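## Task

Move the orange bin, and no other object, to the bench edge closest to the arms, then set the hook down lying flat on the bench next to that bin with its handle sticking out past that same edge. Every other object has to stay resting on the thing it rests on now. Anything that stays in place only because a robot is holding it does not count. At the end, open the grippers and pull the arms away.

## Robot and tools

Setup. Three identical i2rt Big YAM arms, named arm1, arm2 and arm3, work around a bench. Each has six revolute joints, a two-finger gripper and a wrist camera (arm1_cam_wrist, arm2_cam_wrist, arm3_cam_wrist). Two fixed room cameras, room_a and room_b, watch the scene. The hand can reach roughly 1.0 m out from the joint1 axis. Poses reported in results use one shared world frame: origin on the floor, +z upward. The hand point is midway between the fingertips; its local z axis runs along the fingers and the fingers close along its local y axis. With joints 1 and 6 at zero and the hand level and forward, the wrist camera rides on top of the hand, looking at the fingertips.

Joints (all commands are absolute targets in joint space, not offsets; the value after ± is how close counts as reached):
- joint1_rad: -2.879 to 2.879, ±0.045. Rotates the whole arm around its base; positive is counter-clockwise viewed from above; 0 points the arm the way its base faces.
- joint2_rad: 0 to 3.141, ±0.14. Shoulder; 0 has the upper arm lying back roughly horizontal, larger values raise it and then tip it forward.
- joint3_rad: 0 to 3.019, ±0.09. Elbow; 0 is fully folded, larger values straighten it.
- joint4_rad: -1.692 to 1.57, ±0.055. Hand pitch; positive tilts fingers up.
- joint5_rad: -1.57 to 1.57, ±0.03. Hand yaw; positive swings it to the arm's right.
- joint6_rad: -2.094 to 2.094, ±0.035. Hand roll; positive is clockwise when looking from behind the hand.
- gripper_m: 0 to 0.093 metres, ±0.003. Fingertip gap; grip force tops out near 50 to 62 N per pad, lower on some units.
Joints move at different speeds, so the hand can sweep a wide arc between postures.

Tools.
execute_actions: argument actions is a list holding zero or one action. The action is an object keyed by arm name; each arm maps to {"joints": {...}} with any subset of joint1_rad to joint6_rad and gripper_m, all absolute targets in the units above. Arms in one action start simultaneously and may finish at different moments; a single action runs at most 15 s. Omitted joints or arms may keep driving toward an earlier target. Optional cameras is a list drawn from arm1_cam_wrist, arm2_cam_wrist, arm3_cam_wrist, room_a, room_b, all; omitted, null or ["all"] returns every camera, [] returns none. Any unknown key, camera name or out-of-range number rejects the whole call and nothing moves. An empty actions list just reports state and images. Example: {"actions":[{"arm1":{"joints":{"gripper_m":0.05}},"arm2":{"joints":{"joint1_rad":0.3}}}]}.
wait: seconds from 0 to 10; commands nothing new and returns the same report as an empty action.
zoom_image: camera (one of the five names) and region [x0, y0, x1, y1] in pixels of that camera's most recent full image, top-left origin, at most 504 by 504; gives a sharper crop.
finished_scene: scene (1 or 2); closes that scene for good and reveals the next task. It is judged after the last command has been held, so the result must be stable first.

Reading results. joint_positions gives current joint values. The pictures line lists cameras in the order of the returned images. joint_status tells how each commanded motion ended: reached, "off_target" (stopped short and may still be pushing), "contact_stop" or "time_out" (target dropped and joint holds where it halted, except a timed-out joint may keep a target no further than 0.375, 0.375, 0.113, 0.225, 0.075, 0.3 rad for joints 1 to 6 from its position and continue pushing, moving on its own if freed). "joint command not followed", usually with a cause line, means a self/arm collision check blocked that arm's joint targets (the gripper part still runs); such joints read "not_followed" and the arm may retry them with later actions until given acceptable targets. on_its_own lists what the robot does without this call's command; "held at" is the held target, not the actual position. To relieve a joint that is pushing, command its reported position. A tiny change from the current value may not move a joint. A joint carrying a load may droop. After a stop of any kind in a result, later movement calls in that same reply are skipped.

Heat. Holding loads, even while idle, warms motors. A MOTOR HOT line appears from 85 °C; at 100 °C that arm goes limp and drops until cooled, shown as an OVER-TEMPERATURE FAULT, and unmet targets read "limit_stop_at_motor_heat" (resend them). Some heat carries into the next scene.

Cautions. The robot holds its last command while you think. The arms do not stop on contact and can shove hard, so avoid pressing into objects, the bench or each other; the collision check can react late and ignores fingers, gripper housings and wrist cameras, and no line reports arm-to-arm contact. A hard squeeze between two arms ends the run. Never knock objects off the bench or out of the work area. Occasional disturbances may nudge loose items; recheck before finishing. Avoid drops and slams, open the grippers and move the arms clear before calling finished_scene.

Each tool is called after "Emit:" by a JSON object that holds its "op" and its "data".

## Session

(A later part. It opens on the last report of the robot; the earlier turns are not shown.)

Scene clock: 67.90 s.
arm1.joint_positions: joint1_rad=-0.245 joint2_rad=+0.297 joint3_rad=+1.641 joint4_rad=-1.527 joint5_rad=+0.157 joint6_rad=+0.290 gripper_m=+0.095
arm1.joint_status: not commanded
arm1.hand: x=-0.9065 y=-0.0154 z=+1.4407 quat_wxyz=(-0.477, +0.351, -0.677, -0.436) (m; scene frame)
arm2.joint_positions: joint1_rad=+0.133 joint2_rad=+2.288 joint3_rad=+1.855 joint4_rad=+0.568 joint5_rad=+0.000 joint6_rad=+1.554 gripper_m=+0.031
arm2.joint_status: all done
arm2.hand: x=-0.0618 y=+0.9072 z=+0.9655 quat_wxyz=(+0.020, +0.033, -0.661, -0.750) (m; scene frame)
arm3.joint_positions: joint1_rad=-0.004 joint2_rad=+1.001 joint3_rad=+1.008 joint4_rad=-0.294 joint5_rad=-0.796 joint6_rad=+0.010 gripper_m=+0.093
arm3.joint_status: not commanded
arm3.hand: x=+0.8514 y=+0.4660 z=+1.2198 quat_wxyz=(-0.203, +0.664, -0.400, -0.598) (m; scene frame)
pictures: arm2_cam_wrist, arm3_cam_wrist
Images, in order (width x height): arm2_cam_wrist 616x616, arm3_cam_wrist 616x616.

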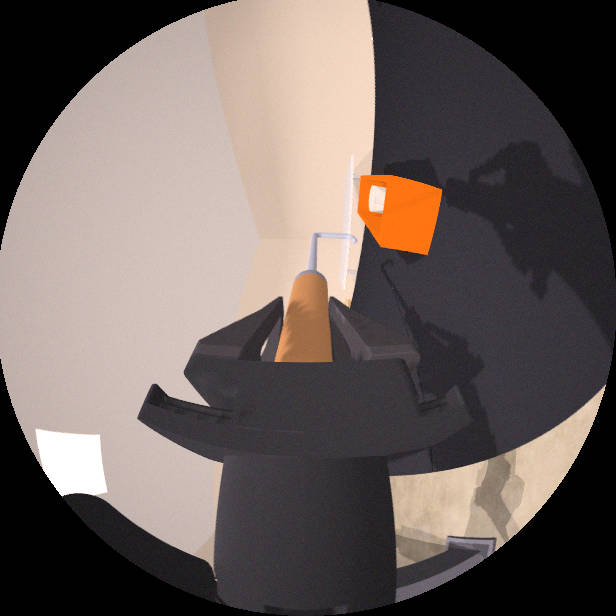

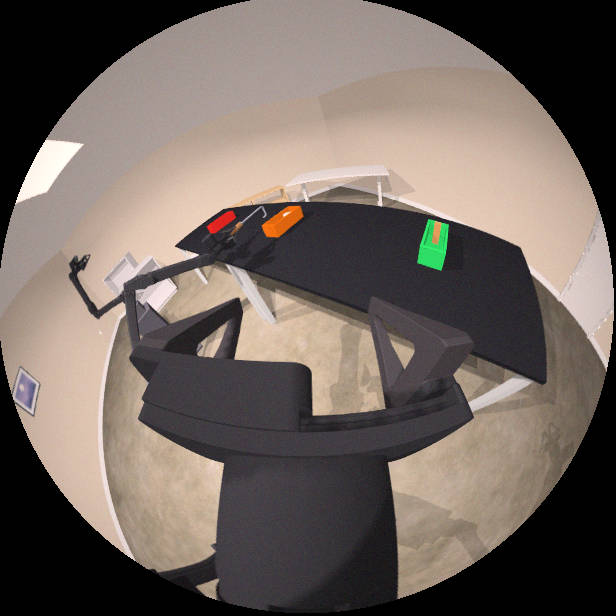

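Emit:
{"op": "execute_actions", "data": {"actions": [{"arm2":{"joints":{"joint1_rad":0.07}}}], "cameras": []}}

Emit:
{"op": "execute_actions", "data": {"actions": [{"arm2":{"joints":{"joint4_rad":0.38}}}], "cameras": ["arm2_cam_wrist"]}}

Scene clock: 70.87 s.
arm1.joint_positions: joint1_rad=-0.245 joint2_rad=+0.297 joint3_rad=+1.641 joint4_rad=-1.527 joint5_rad=+0.157 joint6_rad=+0.290 gripper_m=+0.095
arm1.joint_status: not commanded
arm1.hand: x=-0.9065 y=-0.0154 z=+1.4407 quat_wxyz=(-0.477, +0.351, -0.677, -0.436) (m; scene frame)
arm2.joint_positions: joint1_rad=+0.062 joint2_rad=+2.288 joint3_rad=+1.855 joint4_rad=+0.568 joint5_rad=+0.000 joint6_rad=+1.554 gripper_m=+0.031
arm2.joint_status: all done
arm2.hand: x=+0.0033 y=+0.9097 z=+0.9658 quat_wxyz=(-0.007, +0.009, -0.661, -0.750) (m; scene frame)
arm3.joint_positions: joint1_rad=-0.004 joint2_rad=+1.001 joint3_rad=+1.008 joint4_rad=-0.294 joint5_rad=-0.796 joint6_rad=+0.010 gripper_m=+0.093
arm3.joint_status: not commanded
arm3.hand: x=+0.8514 y=+0.4660 z=+1.2198 quat_wxyz=(-0.203, +0.664, -0.400, -0.598) (m; scene frame)
pictures: none
No camera images: the call's "cameras" was empty. Leave "cameras" out to get every camera's image.

Scene clock: 71.73 s.
arm1.joint_positions: joint1_rad=-0.245 joint2_rad=+0.297 joint3_rad=+1.641 joint4_rad=-1.527 joint5_rad=+0.157 joint6_rad=+0.290 gripper_m=+0.095
arm1.joint_status: not commanded
arm1.hand: x=-0.9065 y=-0.0154 z=+1.4407 quat_wxyz=(-0.477, +0.351, -0.677, -0.436) (m; scene frame)
arm2.joint_positions: joint1_rad=+0.062 joint2_rad=+2.288 joint3_rad=+1.855 joint4_rad=+0.370 joint5_rad=+0.000 joint6_rad=+1.554 gripper_m=+0.031
arm2.joint_status: all done
arm2.hand: x=+0.0035 y=+0.9110 z=+0.9172 quat_wxyz=(-0.006, +0.010, -0.732, -0.681) (m; scene frame)
arm3.joint_positions: joint1_rad=-0.004 joint2_rad=+1.001 joint3_rad=+1.008 joint4_rad=-0.294 joint5_rad=-0.796 joint6_rad=+0.010 gripper_m=+0.093
arm3.joint_status: not commanded
arm3.hand: x=+0.8514 y=+0.4660 z=+1.2198 quat_wxyz=(-0.203, +0.664, -0.400, -0.598) (m; scene frame)
pictures: arm2_cam_wrist
Images, in order (width x height): arm2_cam_wrist 616x616.

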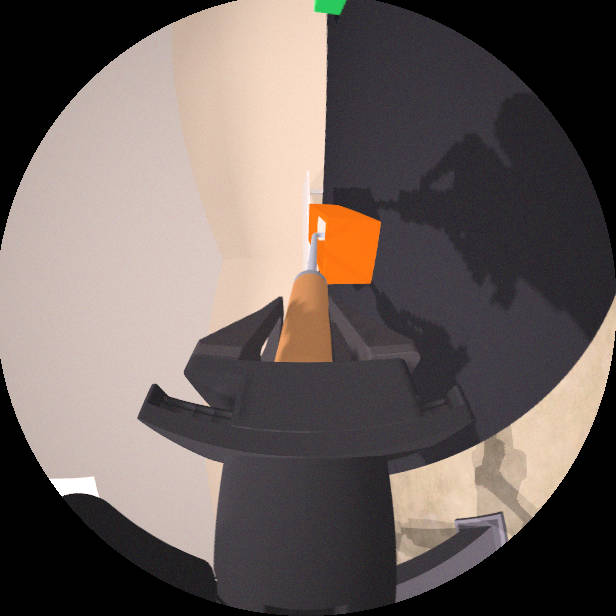

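Emit:
{"op": "execute_actions", "data": {"actions": [{"arm2":{"joints":{"joint2_rad":2.015,"joint3_rad":1.445,"joint4_rad":0.62}}}], "cameras": []}}

Emit:
{"op": "execute_actions", "data": {"actions": [{"arm2":{"joints":{"joint2_rad":1.815,"joint3_rad":1.095,"joint4_rad":0.77}}}], "cameras": []}}

Emit:
{"op": "execute_actions", "data": {"actions": [{"arm2":{"joints":{"joint2_rad":1.62,"joint3_rad":0.787,"joint4_rad":0.88}}}], "cameras": ["arm2_cam_wrist","arm3_cam_wrist"]}}

Scene clock: 75.83 s.
arm1.joint_positions: joint1_rad=-0.245 joint2_rad=+0.297 joint3_rad=+1.641 joint4_rad=-1.527 joint5_rad=+0.157 joint6_rad=+0.290 gripper_m=+0.095
arm1.joint_status: not commanded
arm1.hand: x=-0.9065 y=-0.0154 z=+1.4407 quat_wxyz=(-0.477, +0.351, -0.677, -0.436) (m; scene frame)
arm2.joint_positions: joint1_rad=+0.062 joint2_rad=+2.055 joint3_rad=+1.425 joint4_rad=+0.568 joint5_rad=+0.000 joint6_rad=+1.555 gripper_m=+0.031
arm2.joint_status: all done
arm2.hand: x=+0.0040 y=+0.8092 z=+0.9165 quat_wxyz=(-0.006, +0.009, -0.732, -0.681) (m; scene frame)
arm3.joint_positions: joint1_rad=-0.004 joint2_rad=+1.001 joint3_rad=+1.008 joint4_rad=-0.294 joint5_rad=-0.796 joint6_rad=+0.010 gripper_m=+0.093
arm3.joint_status: not commanded
arm3.hand: x=+0.8514 y=+0.4660 z=+1.2198 quat_wxyz=(-0.203, +0.664, -0.400, -0.598) (m; scene frame)
pictures: none
No camera images: the call's "cameras" was empty. Leave "cameras" out to get every camera's image.

Scene clock: 76.97 s.
arm1.joint_positions: joint1_rad=-0.245 joint2_rad=+0.297 joint3_rad=+1.641 joint4_rad=-1.527 joint5_rad=+0.157 joint6_rad=+0.290 gripper_m=+0.095
arm1.joint_status: not commanded
arm1.hand: x=-0.9065 y=-0.0154 z=+1.4407 quat_wxyz=(-0.477, +0.351, -0.677, -0.436) (m; scene frame)
arm2.joint_positions: joint1_rad=+0.062 joint2_rad=+1.852 joint3_rad=+1.078 joint4_rad=+0.716 joint5_rad=+0.000 joint6_rad=+1.555 gripper_m=+0.031
arm2.joint_status: all done
arm2.hand: x=+0.0044 y=+0.7079 z=+0.9182 quat_wxyz=(-0.006, +0.009, -0.731, -0.683) (m; scene frame)
arm3.joint_positions: joint1_rad=-0.004 joint2_rad=+1.001 joint3_rad=+1.008 joint4_rad=-0.294 joint5_rad=-0.796 joint6_rad=+0.010 gripper_m=+0.093
arm3.joint_status: not commanded
arm3.hand: x=+0.8514 y=+0.4660 z=+1.2198 quat_wxyz=(-0.203, +0.664, -0.400, -0.598) (m; scene frame)
pictures: none
No camera images: the call's "cameras" was empty. Leave "cameras" out to get every camera's image.

Scene clock: 79.20 s.
arm1.joint_positions: joint1_rad=-0.245 joint2_rad=+0.297 joint3_rad=+1.641 joint4_rad=-1.527 joint5_rad=+0.157 joint6_rad=+0.290 gripper_m=+0.095
arm1.joint_status: not commanded
arm1.hand: x=-0.9065 y=-0.0154 z=+1.4407 quat_wxyz=(-0.477, +0.351, -0.677, -0.436) (m; scene frame)
arm2.joint_positions: joint1_rad=+0.062 joint2_rad=+1.651 joint3_rad=+0.772 joint4_rad=+0.824 joint5_rad=+0.000 joint6_rad=+1.555 gripper_m=+0.031
arm2.joint_status: joint4_rad time_out (moved +0.109 of +0.164); the others done
arm2.on_its_own: joint4_rad reads +0.824 and still pushes toward +0.880 since a time_out
arm2.hand: x=+0.0048 y=+0.6062 z=+0.9198 quat_wxyz=(-0.006, +0.009, -0.729, -0.684) (m; scene frame)
arm3.joint_positions: joint1_rad=-0.004 joint2_rad=+1.001 joint3_rad=+1.008 joint4_rad=-0.294 joint5_rad=-0.796 joint6_rad=+0.010 gripper_m=+0.093
arm3.joint_status: not commanded
arm3.hand: x=+0.8514 y=+0.4660 z=+1.2198 quat_wxyz=(-0.203, +0.664, -0.400, -0.598) (m; scene frame)
pictures: arm2_cam_wrist, arm3_cam_wrist
Images, in order (width x height): arm2_cam_wrist 616x616, arm3_cam_wrist 616x616.

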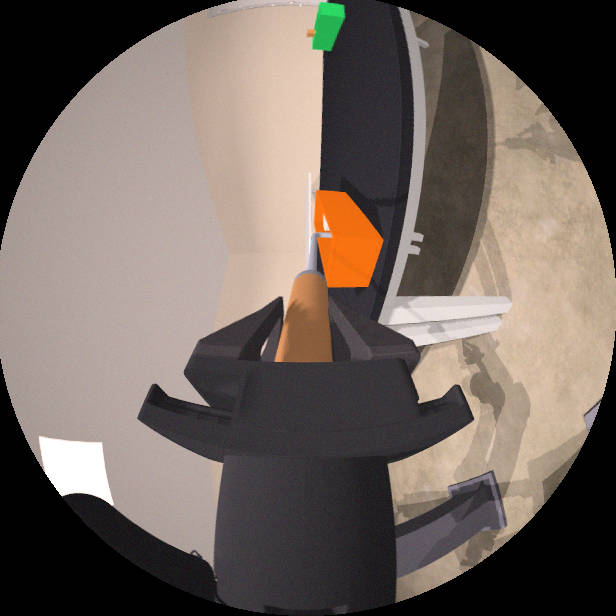

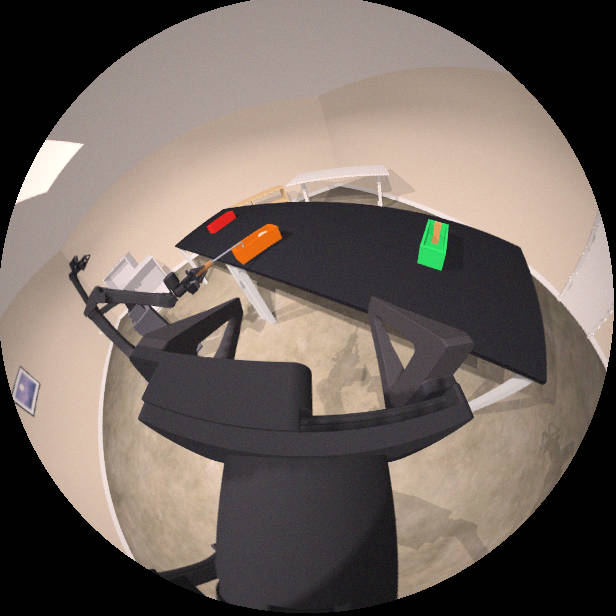

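Emit:
{"op": "execute_actions", "data": {"actions": [{"arm2":{"joints":{"joint3_rad":0.86,"joint4_rad":0.78,"joint5_rad":-0.11}}}], "cameras": []}}

Emit:
{"op": "execute_actions", "data": {"actions": [{"arm2":{"joints":{"joint2_rad":1.57,"joint3_rad":0.71,"joint4_rad":0.9}}}], "cameras": ["arm2_cam_wrist","room_b"]}}

Emit:
{"op": "zoom_image", "data": {"camera": "room_b", "region": [320,190,440,260]}}

Scene clock: 83.97 s.
arm1.joint_positions: joint1_rad=-0.245 joint2_rad=+0.297 joint3_rad=+1.641 joint4_rad=-1.527 joint5_rad=+0.157 joint6_rad=+0.290 gripper_m=+0.095
arm1.joint_status: not commanded
arm1.hand: x=-0.9065 y=-0.0154 z=+1.4407 quat_wxyz=(-0.477, +0.351, -0.677, -0.436) (m; scene frame)
arm2.joint_positions: joint1_rad=+0.063 joint2_rad=+1.651 joint3_rad=+0.775 joint4_rad=+0.770 joint5_rad=-0.110 joint6_rad=+1.555 gripper_m=+0.031
arm2.joint_status: all done
arm2.hand: x=-0.0144 y=+0.6048 z=+0.9078 quat_wxyz=(+0.035, +0.046, -0.745, -0.664) (m; scene frame)
arm3.joint_positions: joint1_rad=-0.004 joint2_rad=+1.001 joint3_rad=+1.008 joint4_rad=-0.294 joint5_rad=-0.796 joint6_rad=+0.010 gripper_m=+0.093
arm3.joint_status: not commanded
arm3.hand: x=+0.8514 y=+0.4660 z=+1.2198 quat_wxyz=(-0.203, +0.664, -0.400, -0.598) (m; scene frame)
pictures: none
No camera images: the call's "cameras" was empty. Leave "cameras" out to get every camera's image.

Scene clock: 85.93 s.
arm1.joint_positions: joint1_rad=-0.245 joint2_rad=+0.297 joint3_rad=+1.641 joint4_rad=-1.527 joint5_rad=+0.157 joint6_rad=+0.290 gripper_m=+0.095
arm1.joint_status: not commanded
arm1.hand: x=-0.9065 y=-0.0154 z=+1.4407 quat_wxyz=(-0.477, +0.351, -0.677, -0.436) (m; scene frame)
arm2.joint_positions: joint1_rad=+0.063 joint2_rad=+1.615 joint3_rad=+0.694 joint4_rad=+0.840 joint5_rad=-0.108 joint6_rad=+1.555 gripper_m=+0.031
arm2.joint_status: joint4_rad time_out (moved +0.070 of +0.130); the others done
arm2.on_its_own: joint4_rad reads +0.840 and still pushes toward +0.900 since a time_out
arm2.hand: x=-0.0140 y=+0.5785 z=+0.9070 quat_wxyz=(+0.034, +0.046, -0.737, -0.674) (m; scene frame)
arm3.joint_positions: joint1_rad=-0.004 joint2_rad=+1.001 joint3_rad=+1.008 joint4_rad=-0.294 joint5_rad=-0.796 joint6_rad=+0.010 gripper_m=+0.093
arm3.joint_status: not commanded
arm3.hand: x=+0.8514 y=+0.4660 z=+1.2198 quat_wxyz=(-0.203, +0.664, -0.400, -0.598) (m; scene frame)
pictures: arm2_cam_wrist, room_b
Images, in order (width x height): arm2_cam_wrist 616x616, room_b 896x504.

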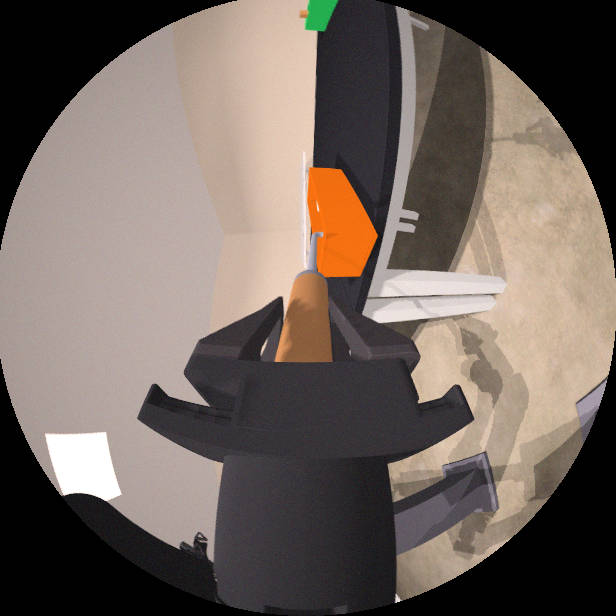

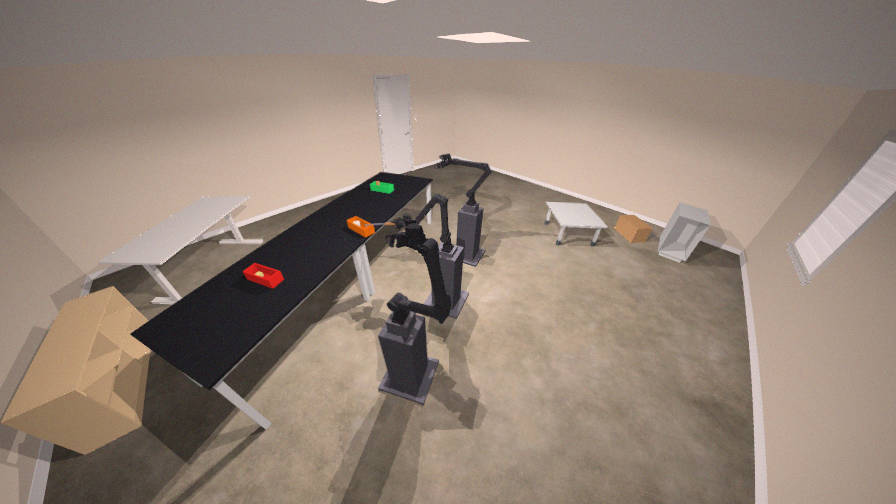

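Region (320, 190, 440, 260) of room_b's 896x504 image, scaled by 4.200, with more detail than that image has; it fills the top 294 rows of this view, and the rest is white.

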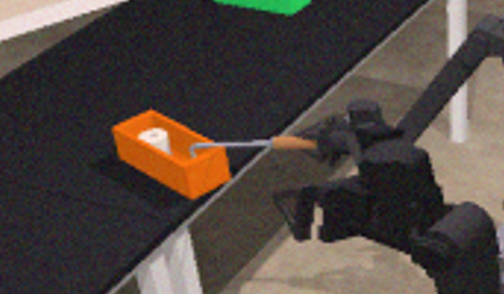

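Emit:
{"op": "execute_actions", "data": {"actions": [{"arm2":{"joints":{"joint1_rad":-0.04}}}], "cameras": ["arm2_cam_wrist","room_b"]}}

Emit:
{"op": "zoom_image", "data": {"camera": "room_b", "region": [320,190,440,260]}}

Scene clock: 90.63 s.
arm1.joint_positions: joint1_rad=-0.245 joint2_rad=+0.297 joint3_rad=+1.641 joint4_rad=-1.527 joint5_rad=+0.157 joint6_rad=+0.290 gripper_m=+0.095
arm1.joint_status: not commanded
arm1.hand: x=-0.9065 y=-0.0154 z=+1.4407 quat_wxyz=(-0.477, +0.351, -0.677, -0.436) (m; scene frame)
arm2.joint_positions: joint1_rad=-0.046 joint2_rad=+1.615 joint3_rad=+0.694 joint4_rad=+0.840 joint5_rad=-0.110 joint6_rad=+1.557 gripper_m=+0.031
arm2.joint_status: all done
arm2.on_its_own: joint4_rad reads +0.840 and still pushes toward +0.900 since a time_out
arm2.hand: x=+0.0487 y=+0.5773 z=+0.9074 quat_wxyz=(-0.001, +0.006, -0.738, -0.675) (m; scene frame)
arm3.joint_positions: joint1_rad=-0.004 joint2_rad=+1.001 joint3_rad=+1.008 joint4_rad=-0.294 joint5_rad=-0.796 joint6_rad=+0.010 gripper_m=+0.093
arm3.joint_status: not commanded
arm3.hand: x=+0.8514 y=+0.4660 z=+1.2198 quat_wxyz=(-0.203, +0.664, -0.400, -0.598) (m; scene frame)
pictures: arm2_cam_wrist, room_b
Images, in order (width x height): arm2_cam_wrist 616x616, room_b 896x504.

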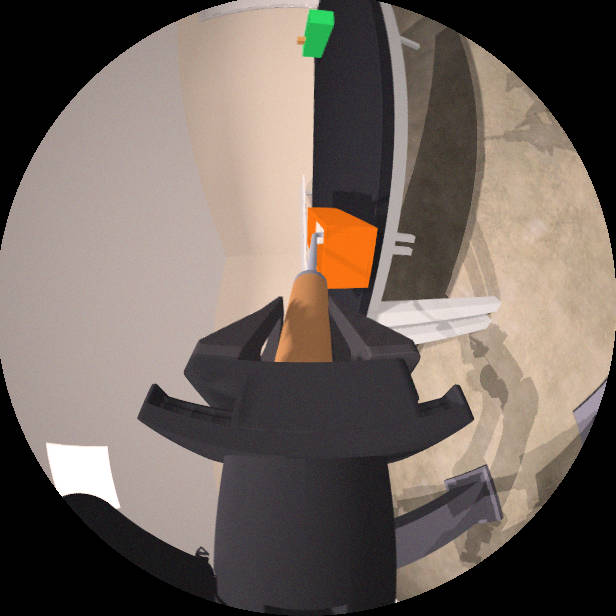

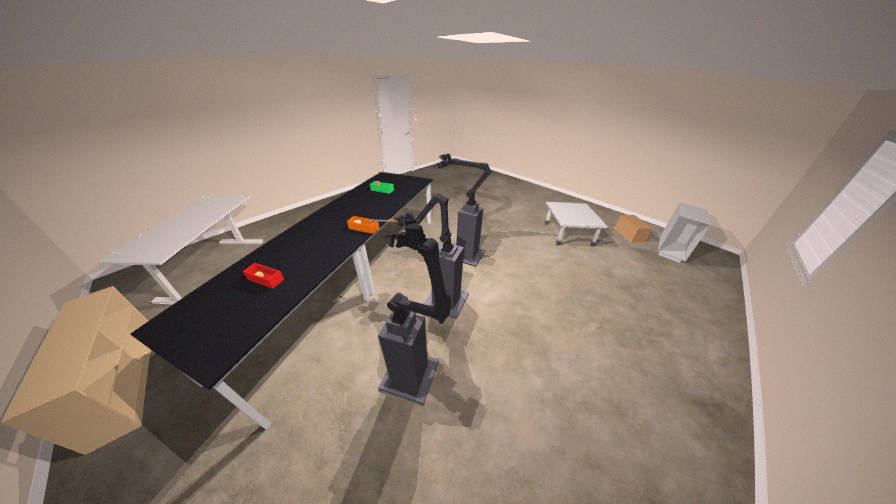

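Region (320, 190, 440, 260) of room_b's 896x504 image, scaled by 4.200, with more detail than that image has; it fills the top 294 rows of this view, and the rest is white.

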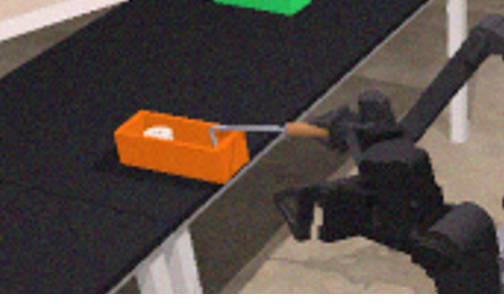

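Emit:
{"op": "execute_actions", "data": {"actions": [{"arm2":{"joints":{"joint3_rad":0.97,"joint1_rad":-0.025}}}], "cameras": []}}

Emit:
{"op": "execute_actions", "data": {"actions": [{"arm2":{"joints":{"joint1_rad":-0.27,"joint5_rad":-0.335,"joint2_rad":1.85,"joint3_rad":1.29,"joint4_rad":0.99}}}], "cameras": []}}

Emit:
{"op": "execute_actions", "data": {"actions": [{"arm2":{"joints":{"joint2_rad":2.1}}}], "cameras": ["arm2_cam_wrist"]}}

Scene clock: 95.40 s.
arm1.joint_positions: joint1_rad=-0.245 joint2_rad=+0.297 joint3_rad=+1.641 joint4_rad=-1.527 joint5_rad=+0.157 joint6_rad=+0.290 gripper_m=+0.095
arm1.joint_status: not commanded
arm1.hand: x=-0.9065 y=-0.0154 z=+1.4407 quat_wxyz=(-0.477, +0.351, -0.677, -0.436) (m; scene frame)
arm2.joint_positions: joint1_rad=-0.035 joint2_rad=+1.606 joint3_rad=+0.909 joint4_rad=+0.853 joint5_rad=-0.110 joint6_rad=+1.557 gripper_m=+0.031
arm2.joint_status: all done
arm2.hand: x=+0.0470 y=+0.6348 z=+1.0238 quat_wxyz=(-0.006, +0.018, -0.654, -0.756) (m; scene frame)
arm3.joint_positions: joint1_rad=-0.004 joint2_rad=+1.001 joint3_rad=+1.008 joint4_rad=-0.294 joint5_rad=-0.796 joint6_rad=+0.010 gripper_m=+0.093
arm3.joint_status: not commanded
arm3.hand: x=+0.8514 y=+0.4660 z=+1.2198 quat_wxyz=(-0.203, +0.664, -0.400, -0.598) (m; scene frame)
pictures: none
No camera images: the call's "cameras" was empty. Leave "cameras" out to get every camera's image.

Scene clock: 97.67 s.
arm1.joint_positions: joint1_rad=-0.245 joint2_rad=+0.297 joint3_rad=+1.641 joint4_rad=-1.527 joint5_rad=+0.157 joint6_rad=+0.290 gripper_m=+0.095
arm1.joint_status: not commanded
arm1.hand: x=-0.9065 y=-0.0154 z=+1.4407 quat_wxyz=(-0.477, +0.351, -0.677, -0.436) (m; scene frame)
arm2.joint_positions: joint1_rad=-0.272 joint2_rad=+1.886 joint3_rad=+1.191 joint4_rad=+0.931 joint5_rad=-0.338 joint6_rad=+1.557 gripper_m=+0.031
arm2.joint_status: joint3_rad time_out (moved +0.283 of +0.381); joint4_rad time_out (moved +0.078 of +0.137); the others done
arm2.on_its_own: joint3_rad reads +1.191 and still pushes toward +1.290 since a time_out; joint4_rad reads +0.931 and still pushes toward +0.990 since a time_out
arm2.hand: x=+0.1885 y=+0.7038 z=+1.0048 quat_wxyz=(-0.031, +0.037, -0.627, -0.777) (m; scene frame)
arm3.joint_positions: joint1_rad=-0.004 joint2_rad=+1.001 joint3_rad=+1.008 joint4_rad=-0.294 joint5_rad=-0.796 joint6_rad=+0.010 gripper_m=+0.093
arm3.joint_status: not commanded
arm3.hand: x=+0.8514 y=+0.4660 z=+1.2198 quat_wxyz=(-0.203, +0.664, -0.400, -0.598) (m; scene frame)
pictures: none
No camera images: the call's "cameras" was empty. Leave "cameras" out to get every camera's image.

not run: a stop came earlier in this reply.

Emit:
{"op": "execute_actions", "data": {"actions": [{"arm2":{"joints":{"joint2_rad":2.08}}}], "cameras": ["arm2_cam_wrist"]}}

Emit:
{"op": "execute_actions", "data": {"actions": [{"arm2":{"joints":{"joint6_rad":0}}}], "cameras": ["arm2_cam_wrist"]}}

Scene clock: 100.53 s.
arm1.joint_positions: joint1_rad=-0.245 joint2_rad=+0.297 joint3_rad=+1.641 joint4_rad=-1.527 joint5_rad=+0.157 joint6_rad=+0.290 gripper_m=+0.095
arm1.joint_status: not commanded
arm1.hand: x=-0.9065 y=-0.0154 z=+1.4407 quat_wxyz=(-0.477, +0.351, -0.677, -0.436) (m; scene frame)
arm2.joint_positions: joint1_rad=-0.272 joint2_rad=+2.129 joint3_rad=+1.228 joint4_rad=+0.964 joint5_rad=-0.337 joint6_rad=+1.562 gripper_m=+0.031
arm2.joint_status: all done
arm2.hand: x=+0.1978 y=+0.7270 z=+0.8558 quat_wxyz=(-0.010, +0.015, -0.689, -0.724) (m; scene frame)
arm3.joint_positions: joint1_rad=-0.004 joint2_rad=+1.001 joint3_rad=+1.008 joint4_rad=-0.294 joint5_rad=-0.796 joint6_rad=+0.010 gripper_m=+0.093
arm3.joint_status: not commanded
arm3.hand: x=+0.8514 y=+0.4660 z=+1.2198 quat_wxyz=(-0.203, +0.664, -0.400, -0.598) (m; scene frame)
pictures: arm2_cam_wrist
Images, in order (width x height): arm2_cam_wrist 616x616.

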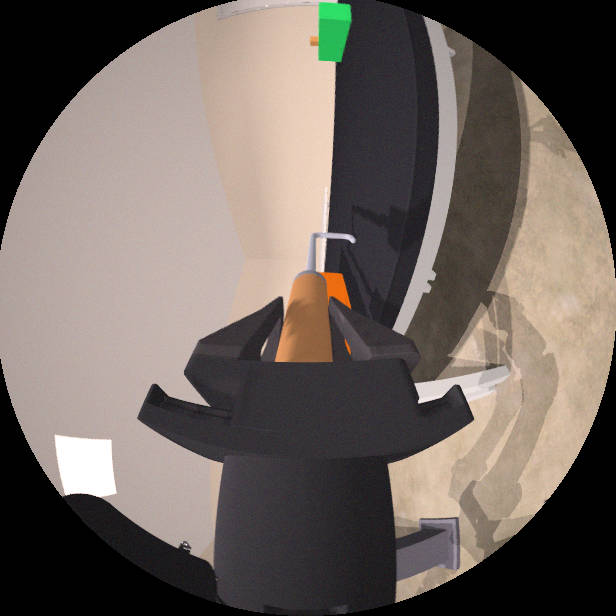

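Scene clock: 102.67 s.
arm1.joint_positions: joint1_rad=-0.245 joint2_rad=+0.297 joint3_rad=+1.641 joint4_rad=-1.527 joint5_rad=+0.157 joint6_rad=+0.290 gripper_m=+0.095
arm1.joint_status: not commanded
arm1.hand: x=-0.9065 y=-0.0154 z=+1.4407 quat_wxyz=(-0.477, +0.351, -0.677, -0.436) (m; scene frame)
arm2.joint_positions: joint1_rad=-0.272 joint2_rad=+2.129 joint3_rad=+1.228 joint4_rad=+0.964 joint5_rad=-0.337 joint6_rad=+0.020 gripper_m=+0.031
arm2.joint_status: all done
arm2.hand: x=+0.1978 y=+0.7270 z=+0.8558 quat_wxyz=(-0.512, +0.491, -0.484, -0.513) (m; scene frame)
arm3.joint_positions: joint1_rad=-0.004 joint2_rad=+1.001 joint3_rad=+1.008 joint4_rad=-0.294 joint5_rad=-0.796 joint6_rad=+0.010 gripper_m=+0.093
arm3.joint_status: not commanded
arm3.hand: x=+0.8514 y=+0.4660 z=+1.2198 quat_wxyz=(-0.203, +0.664, -0.400, -0.598) (m; scene frame)
pictures: arm2_cam_wrist
Images, in order (width x height): arm2_cam_wrist 616x616.

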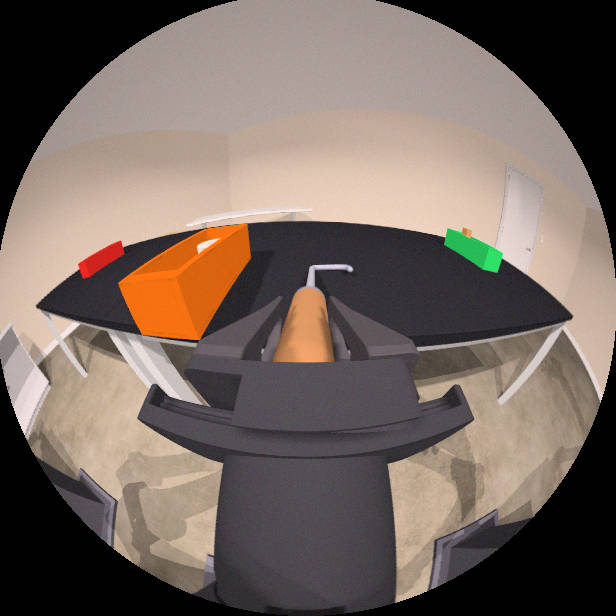

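Emit:
{"op": "execute_actions", "data": {"actions": [{"arm2":{"joints":{"joint2_rad":2.205}}}], "cameras": []}}

Emit:
{"op": "execute_actions", "data": {"actions": [{"arm2":{"joints":{"gripper_m":0.093}}}], "cameras": ["arm2_cam_wrist"]}}

Emit:
{"op": "execute_actions", "data": {"actions": [{"arm2":{"joints":{"joint2_rad":1.9}}}], "cameras": []}}

Emit:
{"op": "execute_actions", "data": {"actions": [{"arm2":{"joints":{"joint1_rad":0.06,"joint5_rad":0,"joint3_rad":0.85,"gripper_m":0}}}], "cameras": ["arm2_cam_wrist"]}}

Scene clock: 108.23 s.
arm1.joint_positions: joint1_rad=-0.245 joint2_rad=+0.297 joint3_rad=+1.641 joint4_rad=-1.527 joint5_rad=+0.157 joint6_rad=+0.290 gripper_m=+0.095
arm1.joint_status: not commanded
arm1.hand: x=-0.9065 y=-0.0154 z=+1.4407 quat_wxyz=(-0.477, +0.351, -0.677, -0.436) (m; scene frame)
arm2.joint_positions: joint1_rad=-0.272 joint2_rad=+2.201 joint3_rad=+1.237 joint4_rad=+0.973 joint5_rad=-0.332 joint6_rad=+0.005 gripper_m=+0.031
arm2.joint_status: all done
arm2.hand: x=+0.1994 y=+0.7276 z=+0.8099 quat_wxyz=(-0.500, +0.502, -0.499, -0.499) (m; scene frame)
arm3.joint_positions: joint1_rad=-0.004 joint2_rad=+1.001 joint3_rad=+1.008 joint4_rad=-0.294 joint5_rad=-0.796 joint6_rad=+0.010 gripper_m=+0.093
arm3.joint_status: not commanded
arm3.hand: x=+0.8514 y=+0.4660 z=+1.2198 quat_wxyz=(-0.203, +0.664, -0.400, -0.598) (m; scene frame)
pictures: none
No camera images: the call's "cameras" was empty. Leave "cameras" out to get every camera's image.

Scene clock: 108.93 s.
arm1.joint_positions: joint1_rad=-0.245 joint2_rad=+0.297 joint3_rad=+1.641 joint4_rad=-1.527 joint5_rad=+0.157 joint6_rad=+0.290 gripper_m=+0.095
arm1.joint_status: not commanded
arm1.hand: x=-0.9065 y=-0.0154 z=+1.4407 quat_wxyz=(-0.477, +0.351, -0.677, -0.436) (m; scene frame)
arm2.joint_positions: joint1_rad=-0.272 joint2_rad=+2.201 joint3_rad=+1.238 joint4_rad=+0.973 joint5_rad=-0.333 joint6_rad=+0.005 gripper_m=+0.093
arm2.joint_status: all done
arm2.hand: x=+0.1993 y=+0.7278 z=+0.8102 quat_wxyz=(-0.500, +0.502, -0.498, -0.500) (m; scene frame)
arm3.joint_positions: joint1_rad=-0.004 joint2_rad=+1.001 joint3_rad=+1.008 joint4_rad=-0.294 joint5_rad=-0.796 joint6_rad=+0.010 gripper_m=+0.093
arm3.joint_status: not commanded
arm3.hand: x=+0.8514 y=+0.4660 z=+1.2198 quat_wxyz=(-0.203, +0.664, -0.400, -0.598) (m; scene frame)
pictures: arm2_cam_wrist
Images, in order (width x height): arm2_cam_wrist 616x616.

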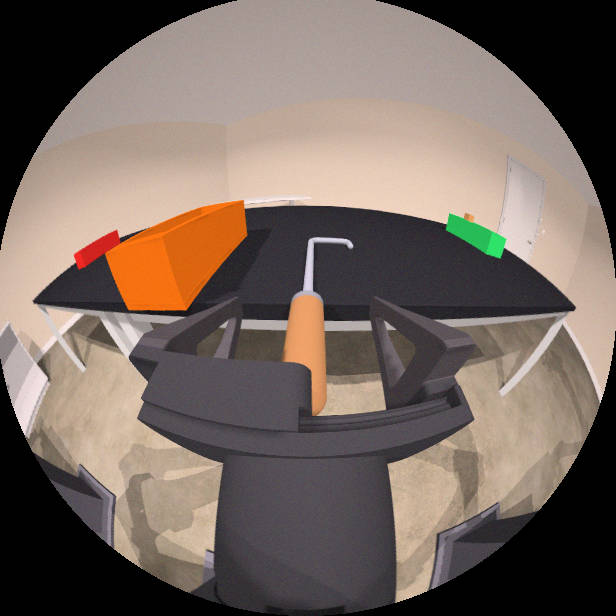

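Scene clock: 110.27 s.
arm1.joint_positions: joint1_rad=-0.245 joint2_rad=+0.297 joint3_rad=+1.641 joint4_rad=-1.527 joint5_rad=+0.157 joint6_rad=+0.290 gripper_m=+0.095
arm1.joint_status: not commanded
arm1.hand: x=-0.9065 y=-0.0154 z=+1.4407 quat_wxyz=(-0.477, +0.351, -0.677, -0.436) (m; scene frame)
arm2.joint_positions: joint1_rad=-0.272 joint2_rad=+1.887 joint3_rad=+1.264 joint4_rad=+0.979 joint5_rad=-0.333 joint6_rad=+0.005 gripper_m=+0.093
arm2.joint_status: all done
arm2.hand: x=+0.1919 y=+0.7127 z=+1.0537 quat_wxyz=(-0.601, +0.442, -0.381, -0.546) (m; scene frame)
arm3.joint_positions: joint1_rad=-0.004 joint2_rad=+1.001 joint3_rad=+1.008 joint4_rad=-0.294 joint5_rad=-0.796 joint6_rad=+0.010 gripper_m=+0.093
arm3.joint_status: not commanded
arm3.hand: x=+0.8514 y=+0.4660 z=+1.2198 quat_wxyz=(-0.203, +0.664, -0.400, -0.598) (m; scene frame)
pictures: none
No camera images: the call's "cameras" was empty. Leave "cameras" out to get every camera's image.

Scene clock: 111.53 s.
arm1.joint_positions: joint1_rad=-0.245 joint2_rad=+0.297 joint3_rad=+1.641 joint4_rad=-1.527 joint5_rad=+0.157 joint6_rad=+0.290 gripper_m=+0.095
arm1.joint_status: not commanded
arm1.hand: x=-0.9065 y=-0.0154 z=+1.4407 quat_wxyz=(-0.477, +0.351, -0.677, -0.436) (m; scene frame)
arm2.joint_positions: joint1_rad=+0.066 joint2_rad=+1.897 joint3_rad=+0.851 joint4_rad=+0.979 joint5_rad=-0.001 joint6_rad=+0.005 gripper_m=+0.001
arm2.joint_status: all done
arm2.hand: x=+0.0024 y=+0.6404 z=+0.8447 quat_wxyz=(-0.478, +0.521, -0.516, -0.482) (m; scene frame)
arm3.joint_positions: joint1_rad=-0.004 joint2_rad=+1.001 joint3_rad=+1.008 joint4_rad=-0.294 joint5_rad=-0.796 joint6_rad=+0.010 gripper_m=+0.093
arm3.joint_status: not commanded
arm3.hand: x=+0.8514 y=+0.4660 z=+1.2198 quat_wxyz=(-0.203, +0.664, -0.400, -0.598) (m; scene frame)
pictures: arm2_cam_wrist
Images, in order (width x height): arm2_cam_wrist 616x616.

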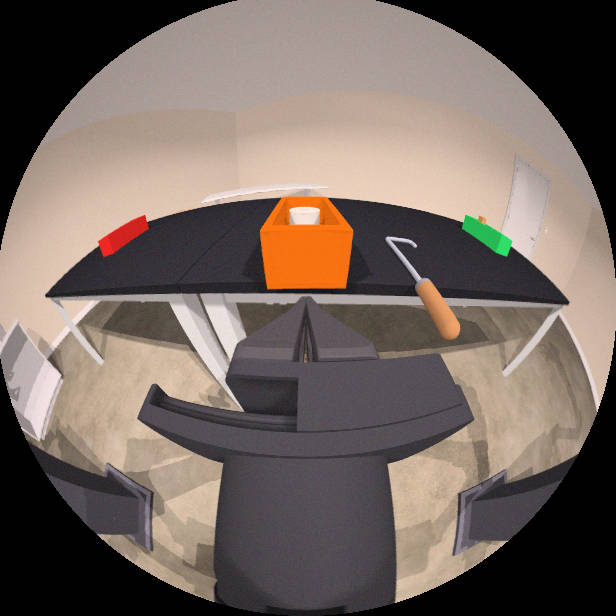

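Emit:
{"op": "execute_actions", "data": {"actions": [{"arm2":{"joints":{"joint2_rad":2.19,"joint3_rad":1.40,"joint4_rad":0.85}}}], "cameras": []}}

Emit:
{"op": "execute_actions", "data": {"actions": [{"arm2":{"joints":{"joint2_rad":1.7,"joint3_rad":0.7}}}], "cameras": ["arm2_cam_wrist"]}}

Scene clock: 114.87 s.
arm1.joint_positions: joint1_rad=-0.245 joint2_rad=+0.297 joint3_rad=+1.641 joint4_rad=-1.527 joint5_rad=+0.157 joint6_rad=+0.290 gripper_m=+0.095
arm1.joint_status: not commanded
arm1.hand: x=-0.9065 y=-0.0154 z=+1.4407 quat_wxyz=(-0.477, +0.351, -0.677, -0.436) (m; scene frame)
arm2.joint_positions: joint1_rad=+0.066 joint2_rad=+2.203 joint3_rad=+1.362 joint4_rad=+0.860 joint5_rad=-0.001 joint6_rad=+0.005 gripper_m=+0.001
arm2.joint_status: all done
arm2.hand: x=+0.0011 y=+0.7972 z=+0.8391 quat_wxyz=(-0.500, +0.500, -0.495, -0.505) (m; scene frame)
arm3.joint_positions: joint1_rad=-0.004 joint2_rad=+1.001 joint3_rad=+1.008 joint4_rad=-0.294 joint5_rad=-0.796 joint6_rad=+0.010 gripper_m=+0.093
arm3.joint_status: not commanded
arm3.hand: x=+0.8514 y=+0.4660 z=+1.2198 quat_wxyz=(-0.203, +0.664, -0.400, -0.598) (m; scene frame)
pictures: none
No camera images: the call's "cameras" was empty. Leave "cameras" out to get every camera's image.

Scene clock: 116.40 s.
arm1.joint_positions: joint1_rad=-0.245 joint2_rad=+0.297 joint3_rad=+1.641 joint4_rad=-1.527 joint5_rad=+0.157 joint6_rad=+0.290 gripper_m=+0.095
arm1.joint_status: not commanded
arm1.hand: x=-0.9065 y=-0.0154 z=+1.4407 quat_wxyz=(-0.477, +0.351, -0.677, -0.436) (m; scene frame)
arm2.joint_positions: joint1_rad=+0.066 joint2_rad=+1.694 joint3_rad=+0.698 joint4_rad=+0.860 joint5_rad=-0.001 joint6_rad=+0.005 gripper_m=+0.001
arm2.joint_status: all done
arm2.hand: x=+0.0027 y=+0.5834 z=+0.8690 quat_wxyz=(-0.460, +0.538, -0.533, -0.464) (m; scene frame)
arm3.joint_positions: joint1_rad=-0.004 joint2_rad=+1.001 joint3_rad=+1.008 joint4_rad=-0.294 joint5_rad=-0.796 joint6_rad=+0.010 gripper_m=+0.093
arm3.joint_status: not commanded
arm3.hand: x=+0.8514 y=+0.4660 z=+1.2198 quat_wxyz=(-0.203, +0.664, -0.400, -0.598) (m; scene frame)
pictures: arm2_cam_wrist
Images, in order (width x height): arm2_cam_wrist 616x616.

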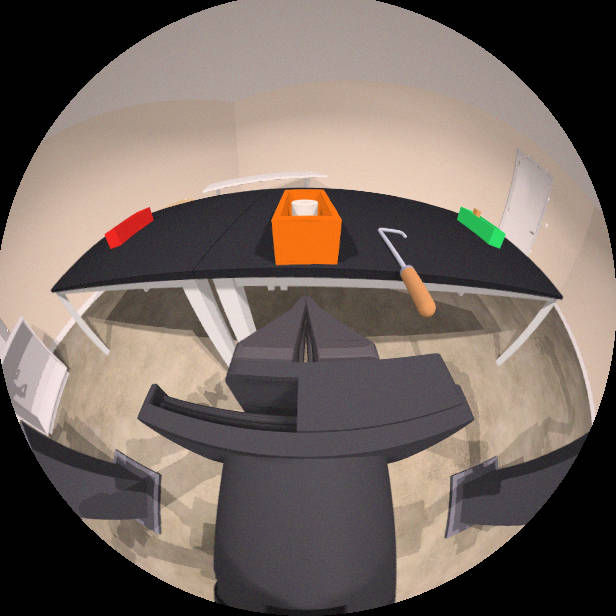

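Emit:
{"op": "finished_scene", "data": {"scene": 2}}

The scene is finished: the task was done.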